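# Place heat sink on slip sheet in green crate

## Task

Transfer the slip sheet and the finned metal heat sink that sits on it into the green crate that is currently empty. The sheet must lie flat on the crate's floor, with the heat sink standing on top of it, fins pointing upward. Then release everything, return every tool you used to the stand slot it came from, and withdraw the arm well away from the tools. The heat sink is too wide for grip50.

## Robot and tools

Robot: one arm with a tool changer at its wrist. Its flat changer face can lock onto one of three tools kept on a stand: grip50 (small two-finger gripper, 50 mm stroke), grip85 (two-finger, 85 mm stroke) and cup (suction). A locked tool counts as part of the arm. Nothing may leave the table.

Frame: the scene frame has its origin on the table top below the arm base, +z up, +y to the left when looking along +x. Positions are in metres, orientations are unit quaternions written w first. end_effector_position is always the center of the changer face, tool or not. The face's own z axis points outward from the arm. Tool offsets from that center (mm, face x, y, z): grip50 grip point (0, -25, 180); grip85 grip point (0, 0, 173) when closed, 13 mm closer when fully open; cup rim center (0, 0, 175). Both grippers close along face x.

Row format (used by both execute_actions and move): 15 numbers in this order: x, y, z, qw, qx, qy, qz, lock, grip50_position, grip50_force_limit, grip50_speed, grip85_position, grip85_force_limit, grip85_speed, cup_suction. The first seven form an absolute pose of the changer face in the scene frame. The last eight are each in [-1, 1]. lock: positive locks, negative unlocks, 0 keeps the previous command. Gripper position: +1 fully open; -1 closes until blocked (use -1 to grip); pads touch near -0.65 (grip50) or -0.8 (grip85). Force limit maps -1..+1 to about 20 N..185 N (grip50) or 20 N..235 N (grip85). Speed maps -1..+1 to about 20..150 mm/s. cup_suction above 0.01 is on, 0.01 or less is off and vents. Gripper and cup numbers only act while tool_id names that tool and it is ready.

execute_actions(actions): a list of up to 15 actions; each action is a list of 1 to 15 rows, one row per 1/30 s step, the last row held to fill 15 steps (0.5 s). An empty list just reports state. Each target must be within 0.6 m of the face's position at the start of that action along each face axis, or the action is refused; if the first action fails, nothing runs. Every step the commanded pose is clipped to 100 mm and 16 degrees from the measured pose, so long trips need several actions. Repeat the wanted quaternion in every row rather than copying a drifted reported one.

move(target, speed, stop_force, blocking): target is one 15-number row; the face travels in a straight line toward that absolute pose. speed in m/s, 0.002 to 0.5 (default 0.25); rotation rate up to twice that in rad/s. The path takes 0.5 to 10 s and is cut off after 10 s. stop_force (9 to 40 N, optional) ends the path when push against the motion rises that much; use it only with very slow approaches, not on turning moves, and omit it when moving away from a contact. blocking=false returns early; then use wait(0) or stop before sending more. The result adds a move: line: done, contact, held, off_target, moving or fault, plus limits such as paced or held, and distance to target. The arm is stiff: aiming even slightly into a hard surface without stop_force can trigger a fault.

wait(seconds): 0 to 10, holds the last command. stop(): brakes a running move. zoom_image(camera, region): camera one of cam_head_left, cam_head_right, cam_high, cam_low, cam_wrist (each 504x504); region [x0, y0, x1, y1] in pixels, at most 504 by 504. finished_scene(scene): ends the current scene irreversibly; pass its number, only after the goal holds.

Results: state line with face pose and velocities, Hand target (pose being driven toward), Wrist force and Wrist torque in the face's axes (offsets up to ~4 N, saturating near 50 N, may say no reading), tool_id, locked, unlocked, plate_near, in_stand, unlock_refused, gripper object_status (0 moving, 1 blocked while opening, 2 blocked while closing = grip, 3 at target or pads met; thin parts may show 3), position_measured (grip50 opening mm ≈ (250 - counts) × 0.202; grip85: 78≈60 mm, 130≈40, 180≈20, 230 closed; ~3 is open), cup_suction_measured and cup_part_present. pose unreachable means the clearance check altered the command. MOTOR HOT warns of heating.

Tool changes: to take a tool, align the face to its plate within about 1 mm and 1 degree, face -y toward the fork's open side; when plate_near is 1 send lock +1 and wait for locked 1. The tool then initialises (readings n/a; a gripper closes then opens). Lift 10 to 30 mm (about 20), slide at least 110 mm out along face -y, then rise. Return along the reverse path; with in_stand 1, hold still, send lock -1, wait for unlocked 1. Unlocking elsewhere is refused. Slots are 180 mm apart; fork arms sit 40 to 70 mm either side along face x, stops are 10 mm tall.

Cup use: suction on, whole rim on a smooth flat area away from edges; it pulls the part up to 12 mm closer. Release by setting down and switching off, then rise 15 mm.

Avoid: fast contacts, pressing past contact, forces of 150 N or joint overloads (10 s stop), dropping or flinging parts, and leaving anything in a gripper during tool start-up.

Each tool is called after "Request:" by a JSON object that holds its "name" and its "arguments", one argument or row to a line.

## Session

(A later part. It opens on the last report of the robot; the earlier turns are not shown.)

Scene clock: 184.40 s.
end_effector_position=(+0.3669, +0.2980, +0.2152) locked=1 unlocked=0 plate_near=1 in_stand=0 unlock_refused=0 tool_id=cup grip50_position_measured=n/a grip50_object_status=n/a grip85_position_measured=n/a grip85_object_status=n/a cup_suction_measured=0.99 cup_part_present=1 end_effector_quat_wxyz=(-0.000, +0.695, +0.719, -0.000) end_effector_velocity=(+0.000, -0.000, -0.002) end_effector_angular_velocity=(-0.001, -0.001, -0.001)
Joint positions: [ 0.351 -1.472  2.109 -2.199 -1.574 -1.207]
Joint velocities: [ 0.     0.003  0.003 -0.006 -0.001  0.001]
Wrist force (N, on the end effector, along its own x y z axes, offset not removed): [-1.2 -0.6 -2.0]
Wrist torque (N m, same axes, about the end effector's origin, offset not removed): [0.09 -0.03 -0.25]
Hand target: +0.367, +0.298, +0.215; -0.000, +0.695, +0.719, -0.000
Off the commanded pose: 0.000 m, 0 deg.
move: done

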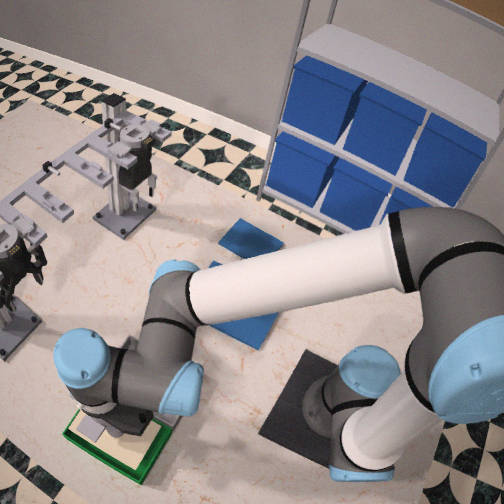

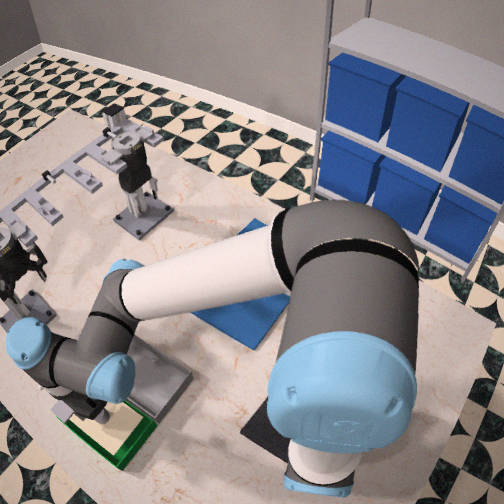

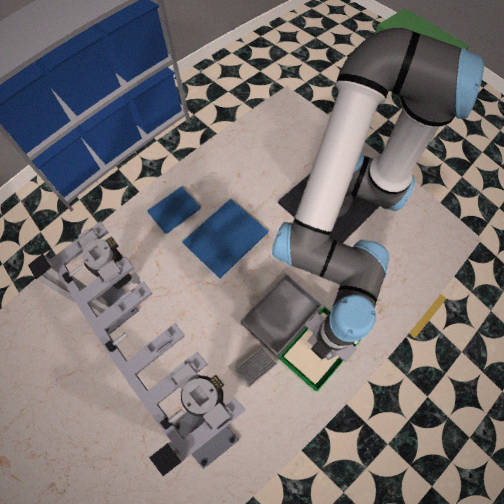

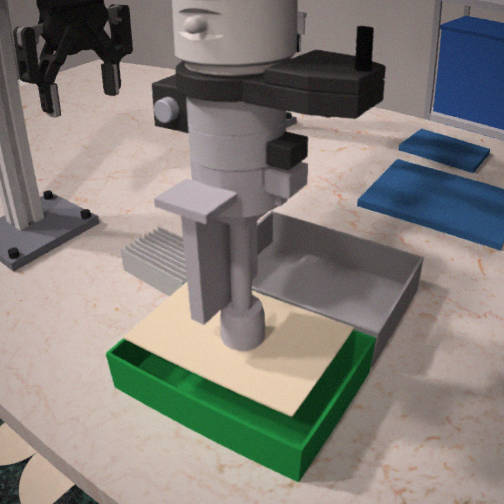

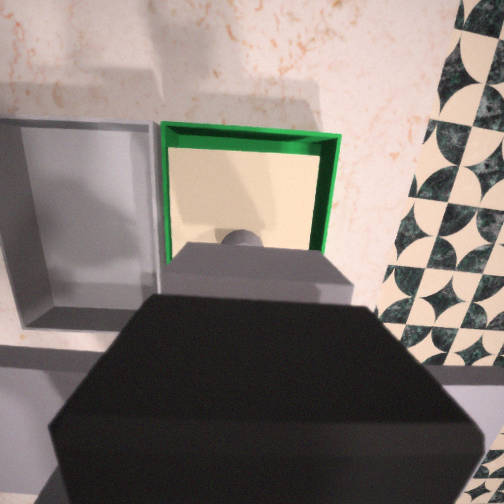

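Request:
{"name": "move", "arguments": {
  "target": [0.361,0.303,0.212,0,0.6947,0.7193,0,0,0,0,0,0.75,-0.4,0,1],
  "speed": 0.02
}}

Request:
{"name": "move", "arguments": {
  "target": [0.361,0.303,0.174,0,0.6947,0.7193,0,0,0,0,0,0.75,-0.4,0,1],
  "speed": 0.025,
  "stop_force": 9
}}

Request:
{"name": "move", "arguments": {
  "target": [0.361,0.303,0.163,0,0.6947,0.7193,0,0,0,0,0,0.75,-0.4,0,1],
  "speed": 0.004,
  "stop_force": 9
}}

Scene clock: 190.43 s.
end_effector_position=(+0.3611, +0.3029, +0.2121) locked=1 unlocked=0 plate_near=1 in_stand=0 unlock_refused=0 tool_id=cup grip50_position_measured=n/a grip50_object_status=n/a grip85_position_measured=n/a grip85_object_status=n/a cup_suction_measured=0.99 cup_part_present=1 end_effector_quat_wxyz=(+0.000, +0.695, +0.719, -0.000) end_effector_velocity=(-0.001, +0.001, -0.000) end_effector_angular_velocity=(+0.000, -0.001, +0.000)
Joint positions: [ 0.366 -1.47   2.117 -2.209 -1.574 -1.192]
Joint velocities: [ 0.003  0.     0.001 -0.002 -0.     0.003]
Wrist force (N, on the end effector, along its own x y z axes, offset not removed): [-1.4 -0.5 -2.3]
Wrist torque (N m, same axes, about the end effector's origin, offset not removed): [-0.05 0.07 -0.23]
Hand target: +0.361, +0.303, +0.212; +0.000, +0.695, +0.719, -0.000
Off the commanded pose: 0.000 m, 0 deg.
move: done

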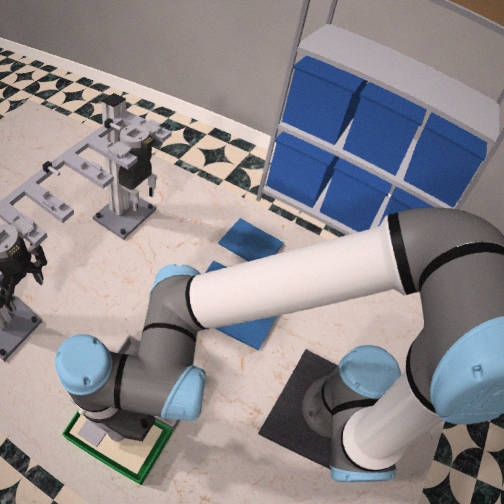

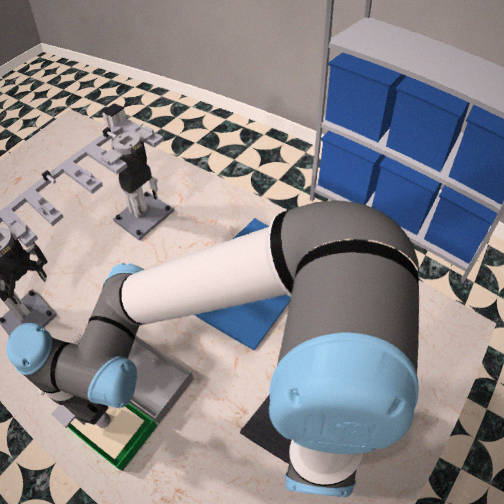

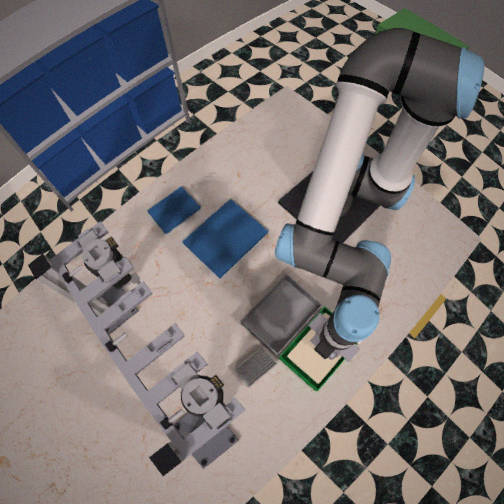

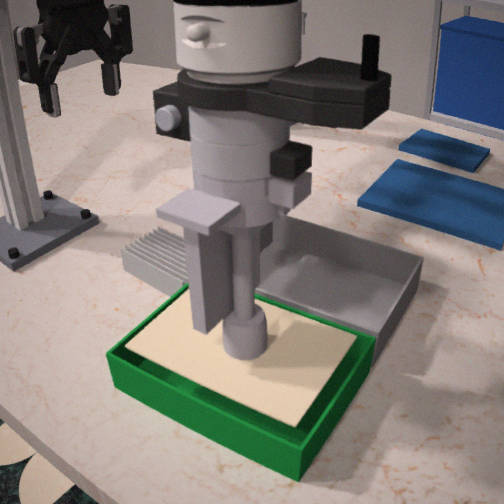

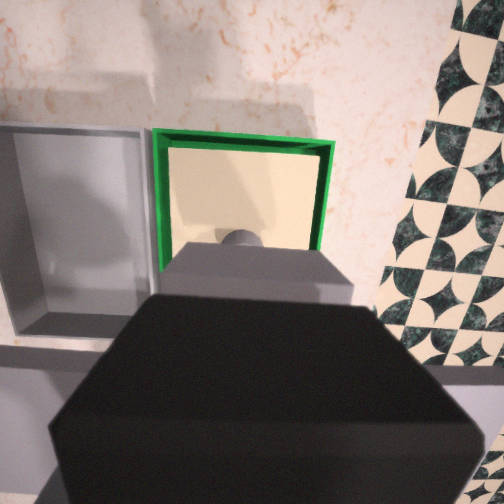

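Scene clock: 192.27 s.
end_effector_position=(+0.3609, +0.3030, +0.1742) locked=1 unlocked=0 plate_near=1 in_stand=0 unlock_refused=0 tool_id=cup grip50_position_measured=n/a grip50_object_status=n/a grip85_position_measured=n/a grip85_object_status=n/a cup_suction_measured=0.99 cup_part_present=1 end_effector_quat_wxyz=(-0.000, +0.695, +0.719, -0.000) end_effector_velocity=(+0.000, +0.000, -0.002) end_effector_angular_velocity=(+0.000, -0.000, -0.000)
Joint positions: [ 0.366 -1.403  2.163 -2.323 -1.574 -1.192]
Joint velocities: [ 0.     0.003  0.002 -0.005  0.     0.   ]
Wrist force (N, on the end effector, along its own x y z axes, offset not removed): [-0.9 -1.3 -2.1]
Wrist torque (N m, same axes, about the end effector's origin, offset not removed): [-0.12 -0.05 -0.25]
Hand target: +0.361, +0.303, +0.174; -0.000, +0.695, +0.719, -0.000
Off the commanded pose: 0.000 m, 0 deg.
move: done

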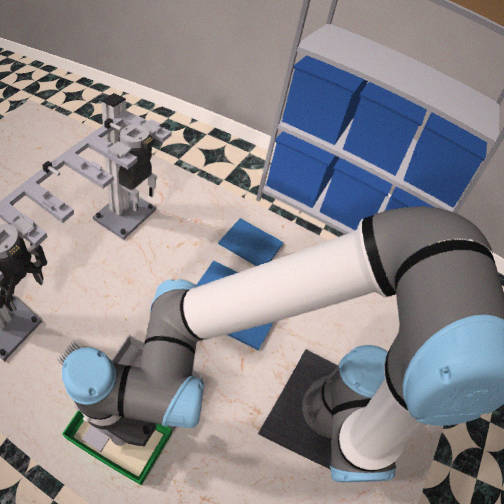

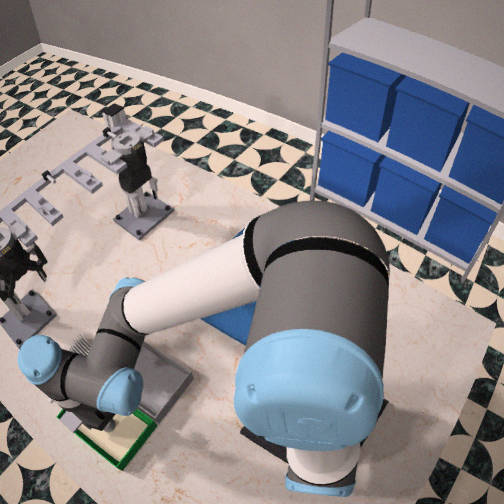

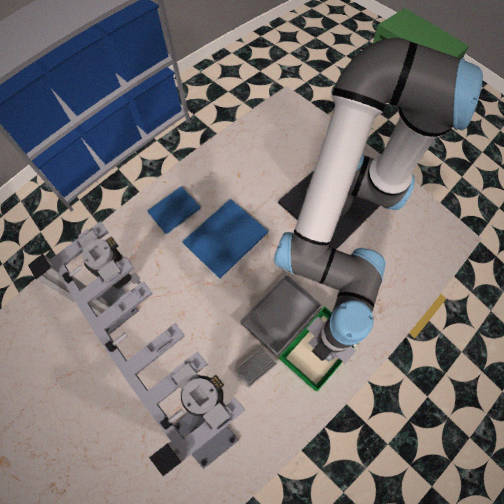

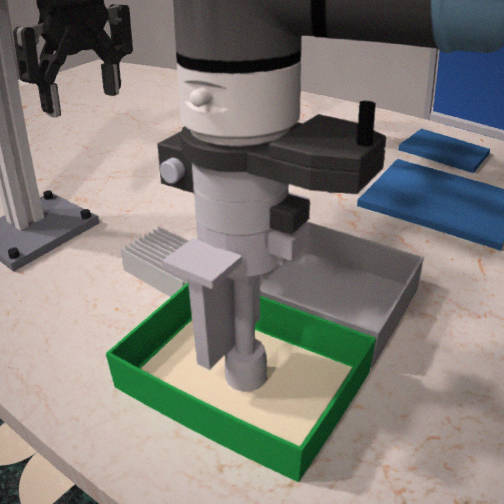

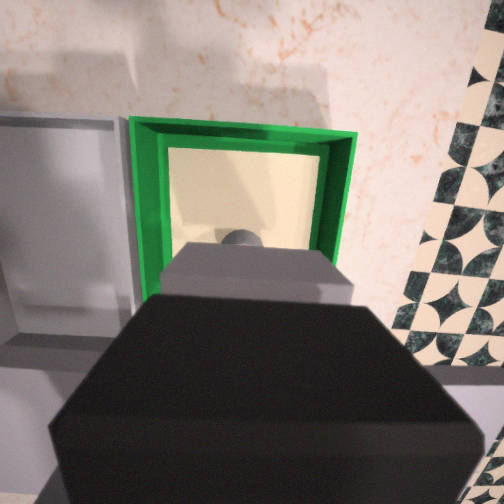

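Scene clock: 194.50 s.
end_effector_position=(+0.3610, +0.3030, +0.1668) locked=1 unlocked=0 plate_near=1 in_stand=0 unlock_refused=0 tool_id=cup grip50_position_measured=n/a grip50_object_status=n/a grip85_position_measured=n/a grip85_object_status=n/a cup_suction_measured=0.99 cup_part_present=1 end_effector_quat_wxyz=(+0.000, +0.695, +0.719, +0.000) end_effector_velocity=(-0.000, -0.000, +0.001) end_effector_angular_velocity=(-0.001, +0.002, -0.000)
Joint positions: [ 0.366 -1.388  2.171 -2.345 -1.574 -1.192]
Joint velocities: [ 0.    -0.002 -0.002  0.007  0.     0.   ]
Wrist force (N, on the end effector, along its own x y z axes, offset not removed): [-0.6 -2.6 -26.4]
Wrist torque (N m, same axes, about the end effector's origin, offset not removed): [0.18 -0.16 -0.27]
Hand target: +0.361, +0.303, +0.167; +0.000, +0.695, +0.719, +0.000
Off the commanded pose: 0.004 m, 0 deg.
move: contact

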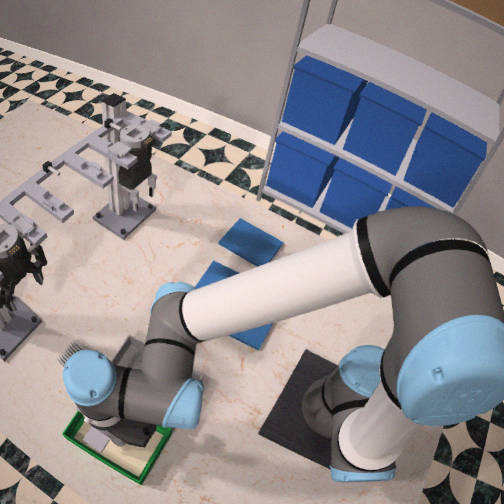

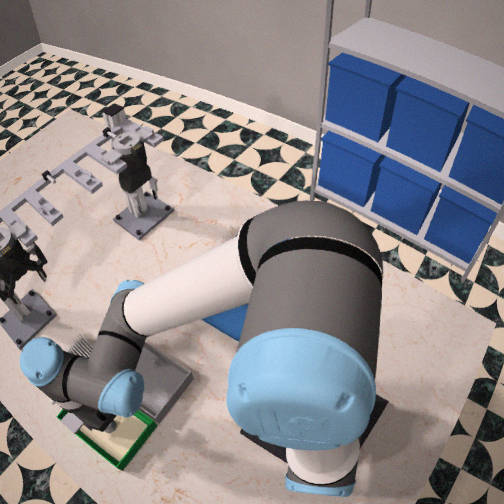

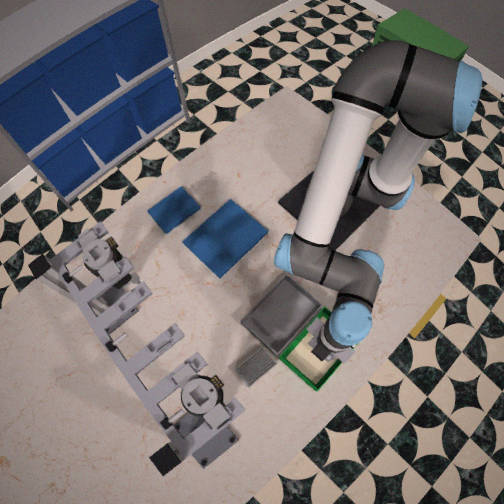

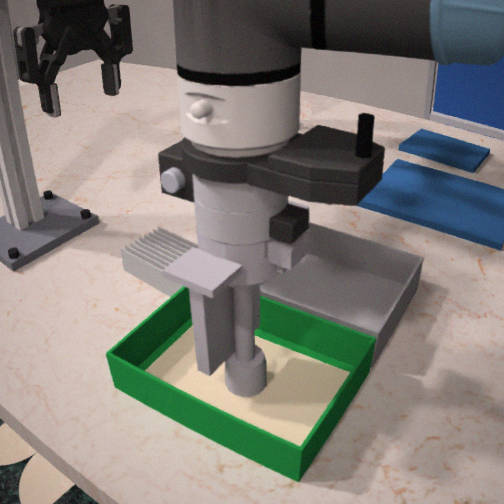

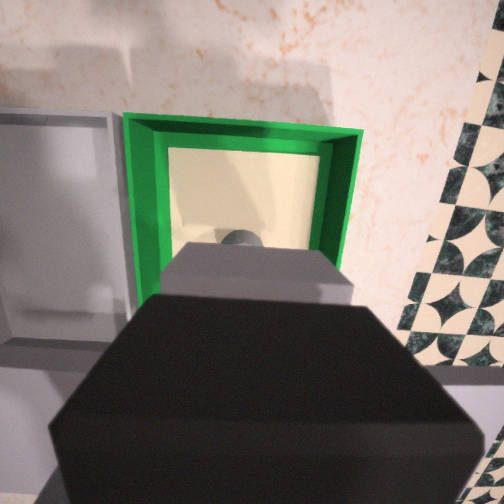

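Request:
{"name": "execute_actions", "arguments": {
  "actions": [
    [[0.361,0.303,0.1675,0,0.6947,0.7193,0,0,0,0,0,0.75,-0.4,0,-1]],
    [[0.361,0.303,0.1675,0,0.6947,0.7193,0,0,0,0,0,0.75,-0.4,0,-1]]
  ]
}}

Request:
{"name": "move", "arguments": {
  "target": [0.361,0.303,0.24,0,0.6947,0.7193,0,0,0,0,0,0.75,-0.4,0,-1],
  "speed": 0.05
}}

Request:
{"name": "move", "arguments": {
  "target": [0.5154,0.0353,0.38,0,0.7290,0.6845,0,0,0,0,0,0.75,-0.4,0,-1],
  "speed": 0.18
}}

Request:
{"name": "move", "arguments": {
  "target": [0.6402,0.0275,0.38,0,0.7290,0.6845,0,0,0,0,0,0.75,-0.4,0,-1],
  "speed": 0.08
}}

Request:
{"name": "move", "arguments": {
  "target": [0.6402,0.0275,0.3602,0,0.7290,0.6845,0,0,0,0,0,0.75,-0.4,0,-1],
  "speed": 0.01,
  "stop_force": 15
}}

Request:
{"name": "execute_actions", "arguments": {
  "actions": [
    [[0.6402,0.0275,0.3600,0,0.7290,0.6845,0,-1,0,0,0,0.75,-0.4,0,-1]],
    [[0.6402,0.0275,0.3600,0,0.7290,0.6845,0,-1,0,0,0,0.75,-0.4,0,-1]],
    [[0.6402,0.0275,0.3600,0,0.7290,0.6845,0,-1,0,0,0,0.75,-0.4,0,-1]]
  ]
}}

Scene clock: 203.60 s.
end_effector_position=(+0.3610, +0.3030, +0.1675) locked=1 unlocked=0 plate_near=1 in_stand=0 unlock_refused=0 tool_id=cup grip50_position_measured=n/a grip50_object_status=n/a grip85_position_measured=n/a grip85_object_status=n/a cup_suction_measured=0.01 cup_part_present=0 end_effector_quat_wxyz=(-0.000, +0.695, +0.719, +0.000) end_effector_velocity=(-0.000, +0.000, -0.000) end_effector_angular_velocity=(+0.000, +0.000, +0.000)
Joint positions: [ 0.366 -1.39   2.17  -2.343 -1.574 -1.192]
Joint velocities: [ 0.  0.  0.  0.  0. -0.]
Wrist force (N, on the end effector, along its own x y z axes, offset not removed): [0.2 -1.7 -15.5]
Wrist torque (N m, same axes, about the end effector's origin, offset not removed): [-0.02 0.03 -0.20]
Hand target: +0.361, +0.303, +0.167; -0.000, +0.695, +0.719, +0.000
Off the commanded pose: 0.000 m, 0 deg.

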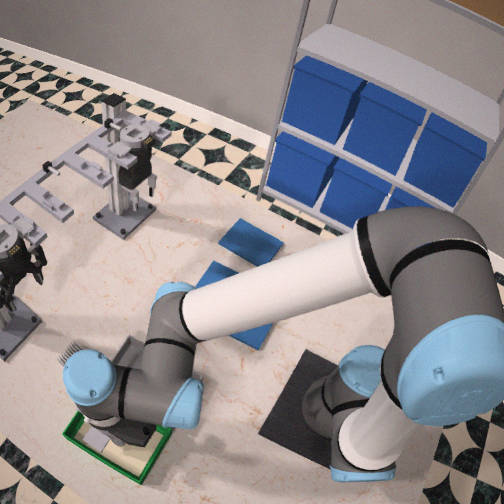

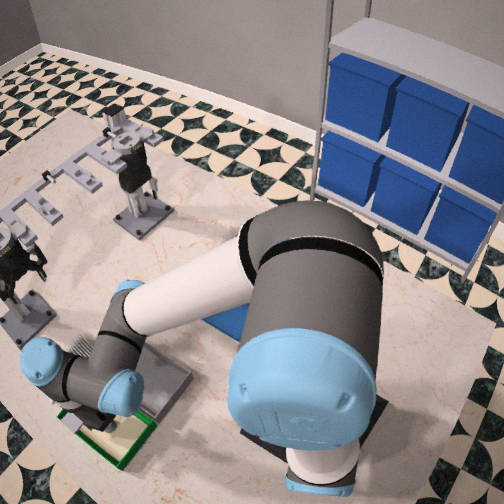

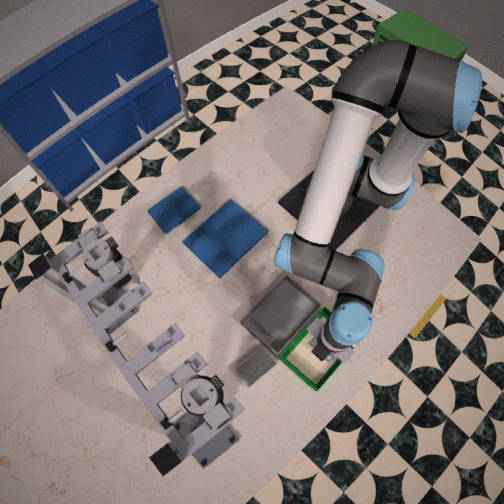

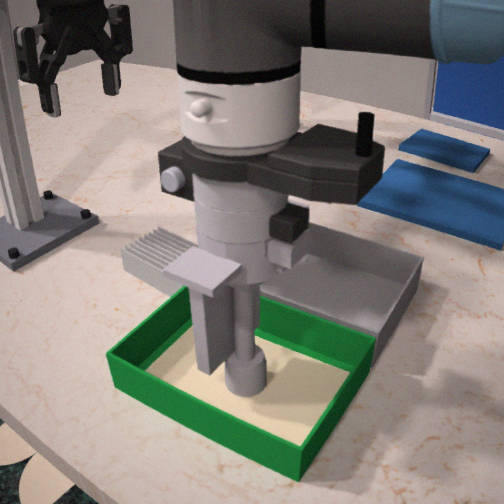

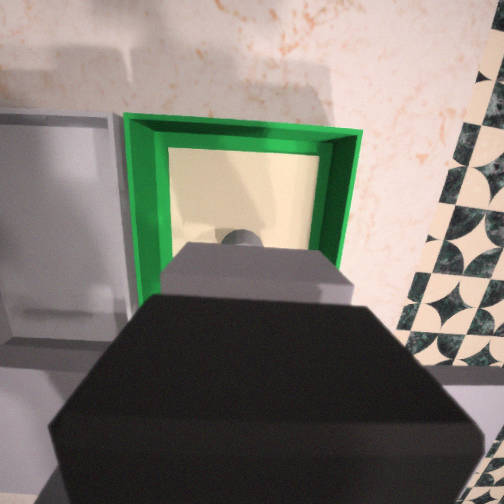

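Scene clock: 205.47 s.
end_effector_position=(+0.3611, +0.3031, +0.2398) locked=1 unlocked=0 plate_near=1 in_stand=0 unlock_refused=0 tool_id=cup grip50_position_measured=n/a grip50_object_status=n/a grip85_position_measured=n/a grip85_object_status=n/a cup_suction_measured=0.01 cup_part_present=0 end_effector_quat_wxyz=(+0.000, +0.695, +0.719, +0.000) end_effector_velocity=(+0.000, -0.000, +0.001) end_effector_angular_velocity=(-0.001, -0.000, -0.000)
Joint positions: [ 0.366 -1.513  2.077 -2.127 -1.574 -1.191]
Joint velocities: [-0.    -0.002 -0.003  0.005 -0.001  0.   ]
Wrist force (N, on the end effector, along its own x y z axes, offset not removed): [-0.7 -0.4 -3.9]
Wrist torque (N m, same axes, about the end effector's origin, offset not removed): [0.03 -0.01 -0.16]
Hand target: +0.361, +0.303, +0.240; +0.000, +0.695, +0.719, +0.000
Off the commanded pose: 0.000 m, 0 deg.
move: done

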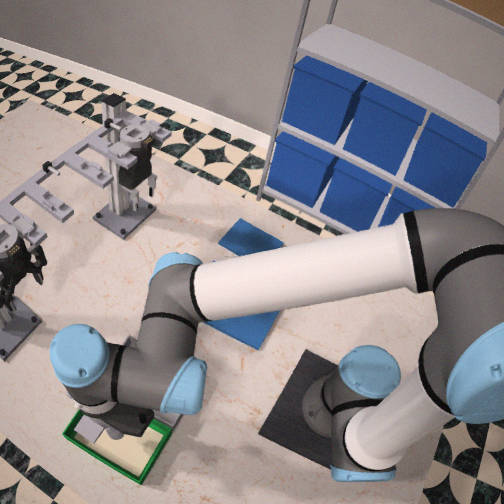

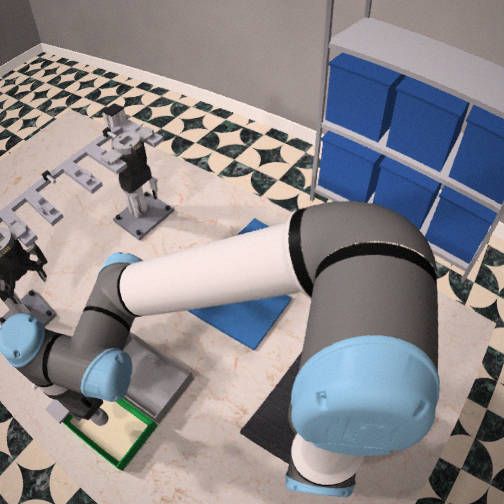

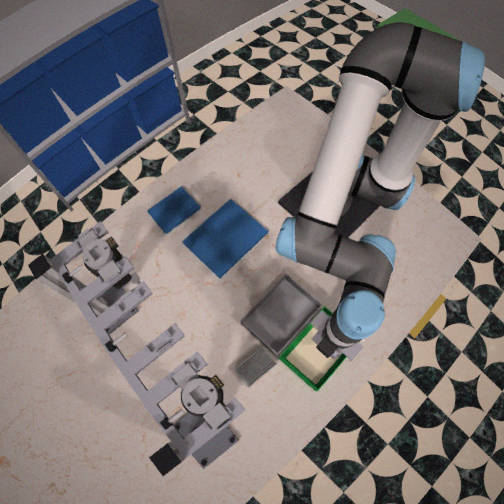

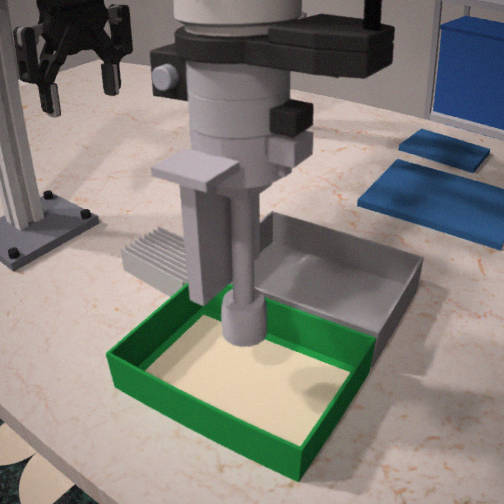

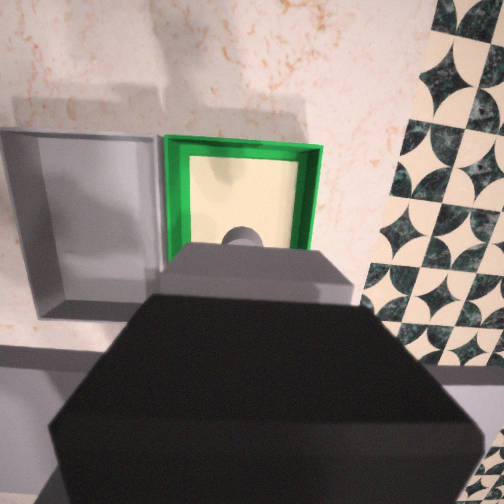

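Scene clock: 207.90 s.
end_effector_position=(+0.5155, +0.0356, +0.3798) locked=1 unlocked=0 plate_near=1 in_stand=0 unlock_refused=0 tool_id=cup grip50_position_measured=n/a grip50_object_status=n/a grip85_position_measured=n/a grip85_object_status=n/a cup_suction_measured=0.01 cup_part_present=0 end_effector_quat_wxyz=(-0.000, +0.729, +0.685, +0.000) end_effector_velocity=(+0.001, -0.001, +0.001) end_effector_angular_velocity=(+0.001, +0.000, +0.000)
Joint positions: [-0.233 -1.53   1.709 -1.744 -1.577 -1.693]
Joint velocities: [-0.002  0.002 -0.004  0.003  0.001 -0.002]
Wrist force (N, on the end effector, along its own x y z axes, offset not removed): [-2.1 -0.1 -2.9]
Wrist torque (N m, same axes, about the end effector's origin, offset not removed): [0.08 0.17 -0.26]
Hand target: +0.516, +0.035, +0.380; -0.000, +0.729, +0.685, +0.000
Off the commanded pose: 0.000 m, 0 deg.
move: done

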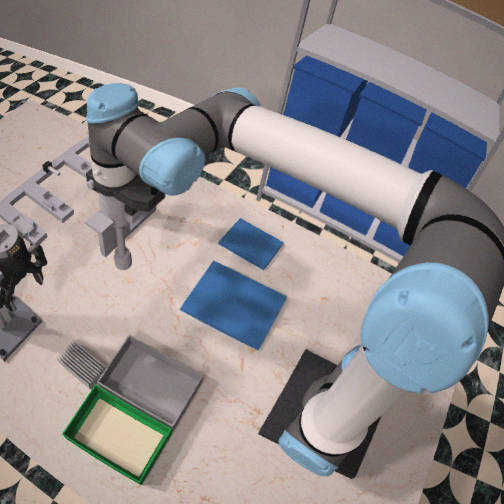

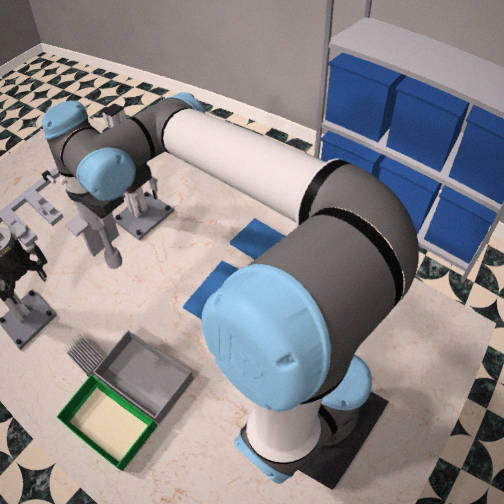

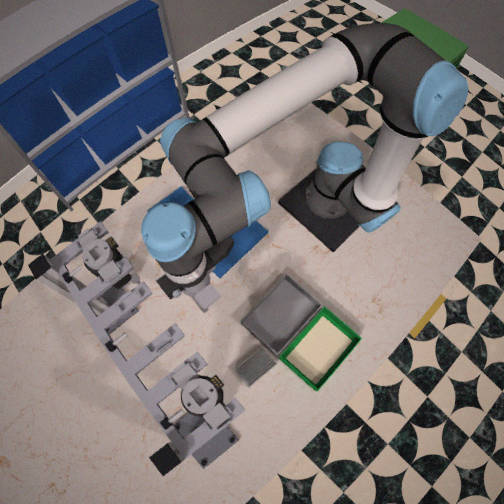

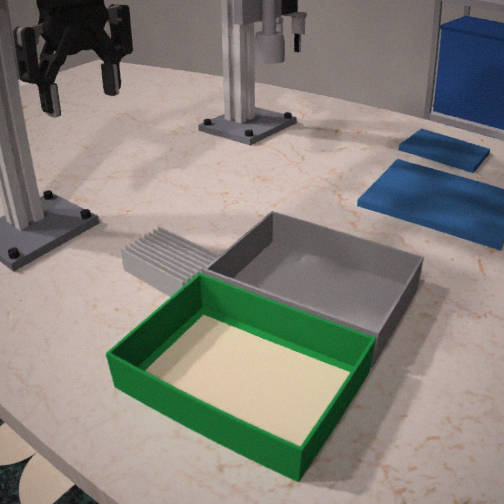

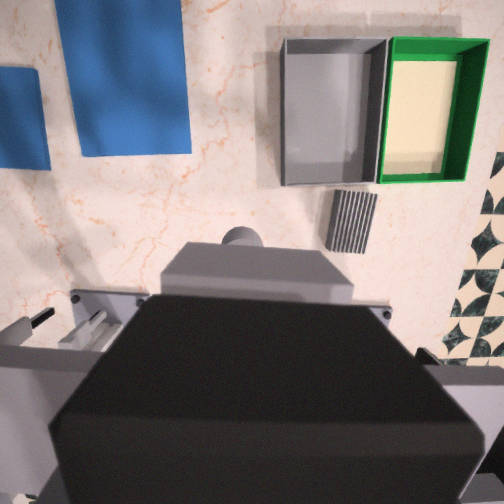

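Scene clock: 209.90 s.
end_effector_position=(+0.6400, +0.0275, +0.3799) locked=1 unlocked=0 plate_near=1 in_stand=0 unlock_refused=0 tool_id=cup grip50_position_measured=n/a grip50_object_status=n/a grip85_position_measured=n/a grip85_object_status=n/a cup_suction_measured=0.01 cup_part_present=0 end_effector_quat_wxyz=(+0.000, +0.729, +0.685, +0.000) end_effector_velocity=(+0.002, -0.000, +0.000) end_effector_angular_velocity=(+0.000, +0.001, -0.000)
Joint positions: [-0.209 -1.233  1.352 -1.685 -1.578 -1.669]
Joint velocities: [ 0.     0.005 -0.007  0.003  0.     0.001]
Wrist force (N, on the end effector, along its own x y z axes, offset not removed): [-2.1 -3.2 -2.4]
Wrist torque (N m, same axes, about the end effector's origin, offset not removed): [-0.12 0.12 -0.22]
Hand target: +0.640, +0.027, +0.380; +0.000, +0.729, +0.685, -0.000
Off the commanded pose: 0.000 m, 0 deg.
move: done

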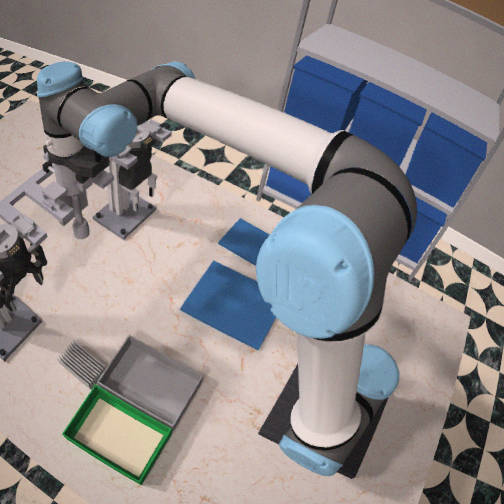

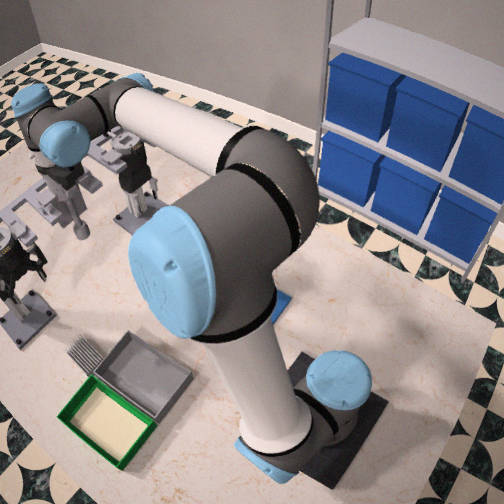

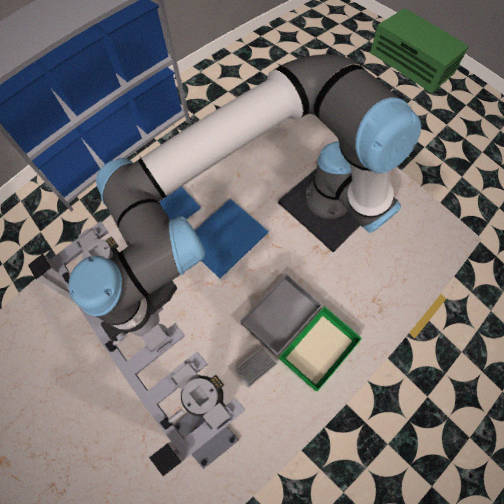

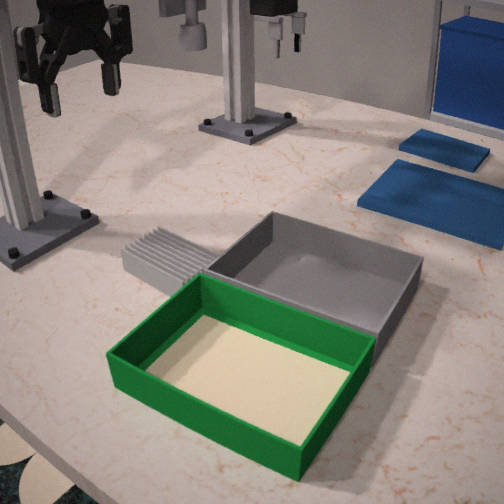

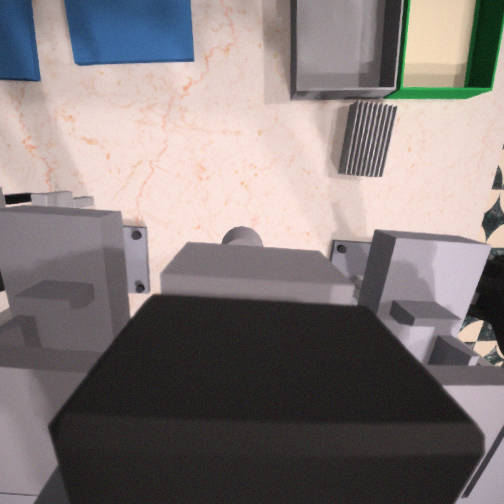

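Scene clock: 212.10 s.
end_effector_position=(+0.6402, +0.0275, +0.3604) locked=1 unlocked=0 plate_near=1 in_stand=1 unlock_refused=0 tool_id=cup grip50_position_measured=n/a grip50_object_status=n/a grip85_position_measured=n/a grip85_object_status=n/a cup_suction_measured=0.01 cup_part_present=0 end_effector_quat_wxyz=(-0.000, +0.729, +0.685, -0.000) end_effector_velocity=(+0.000, +0.000, -0.002) end_effector_angular_velocity=(+0.000, -0.001, +0.001)
Joint positions: [-0.209 -1.226  1.393 -1.733 -1.578 -1.669]
Joint velocities: [-0.     0.001  0.004 -0.005  0.001 -0.001]
Wrist force (N, on the end effector, along its own x y z axes, offset not removed): [3.0 0.6 -0.1]
Wrist torque (N m, same axes, about the end effector's origin, offset not removed): [0.18 -0.15 -0.03]
Hand target: +0.640, +0.028, +0.360; -0.000, +0.729, +0.685, -0.000
Off the commanded pose: 0.000 m, 0 deg.
move: done

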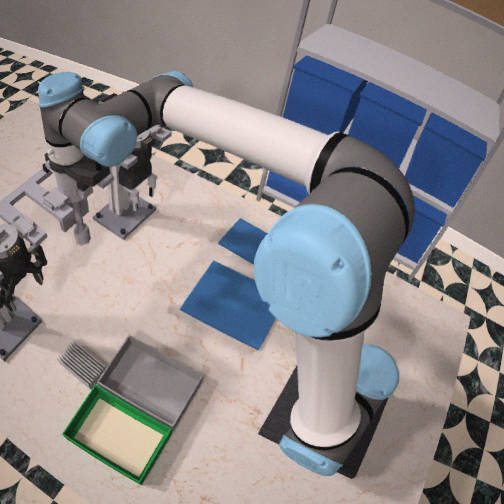

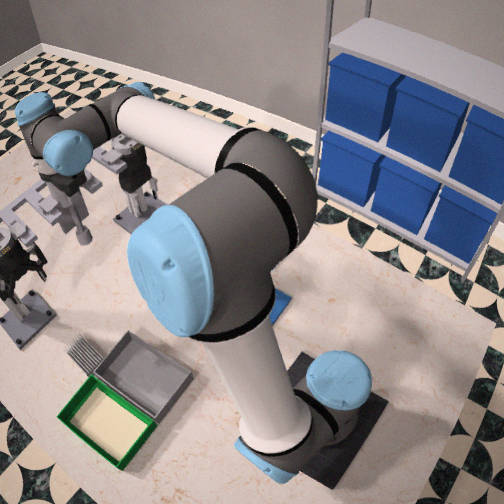

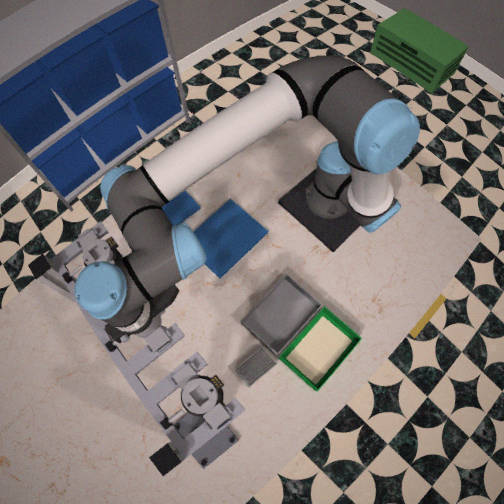

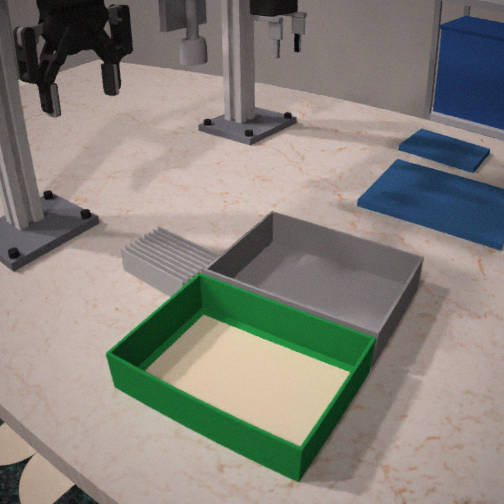

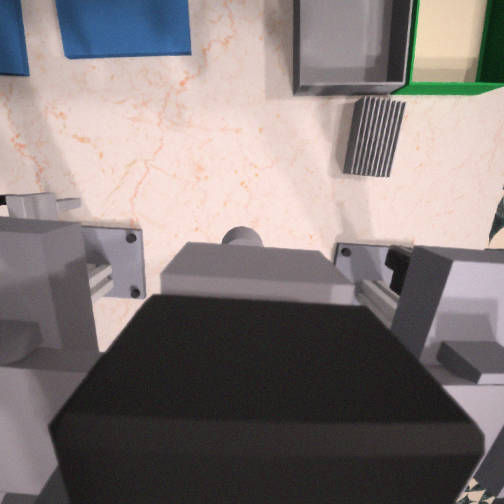

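Scene clock: 213.60 s.
end_effector_position=(+0.6402, +0.0275, +0.3600) locked=0 unlocked=1 plate_near=1 in_stand=1 unlock_refused=0 tool_id=none grip50_position_measured=n/a grip50_object_status=n/a grip85_position_measured=n/a grip85_object_status=n/a cup_suction_measured=n/a cup_part_present=n/a end_effector_quat_wxyz=(-0.000, +0.729, +0.685, +0.000) end_effector_velocity=(+0.000, -0.000, -0.000) end_effector_angular_velocity=(-0.000, +0.000, -0.001)
Joint positions: [-0.209 -1.226  1.394 -1.734 -1.578 -1.669]
Joint velocities: [ 0.     0.     0.    -0.    -0.     0.001]
Wrist force (N, on the end effector, along its own x y z axes, offset not removed): [-1.1 -2.0 -1.9]
Wrist torque (N m, same axes, about the end effector's origin, offset not removed): [-0.28 -0.02 -0.13]
Hand target: +0.640, +0.027, +0.360; -0.000, +0.729, +0.685, +0.000
Off the commanded pose: 0.000 m, 0 deg.

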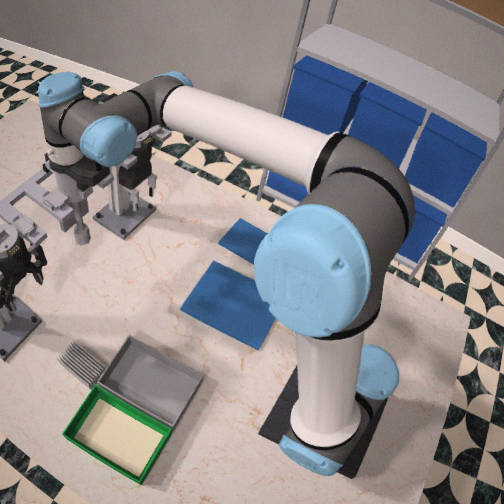

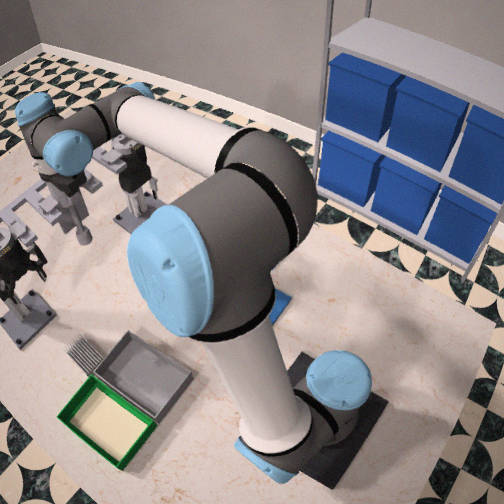

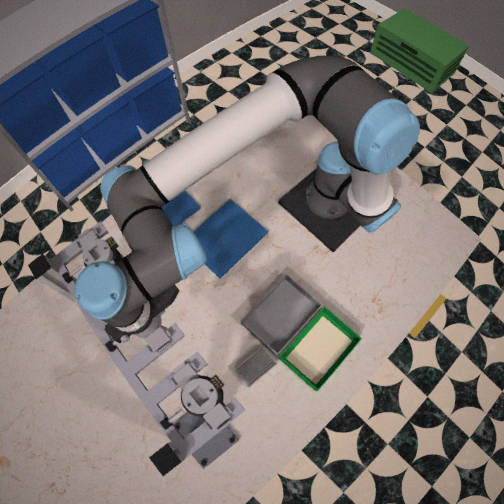

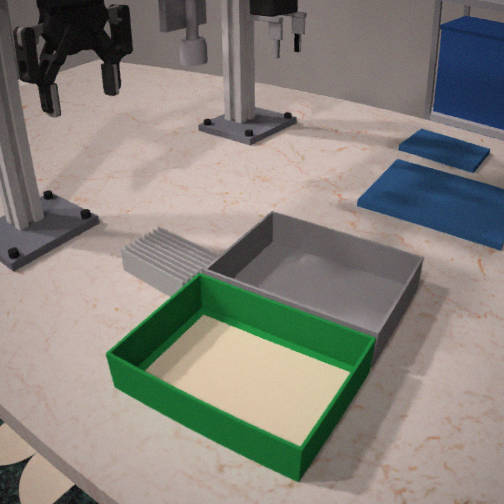

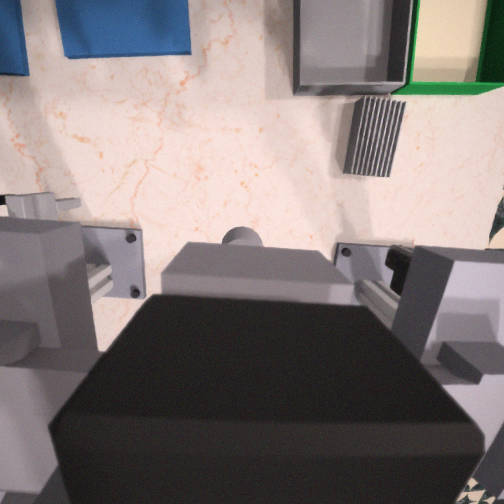

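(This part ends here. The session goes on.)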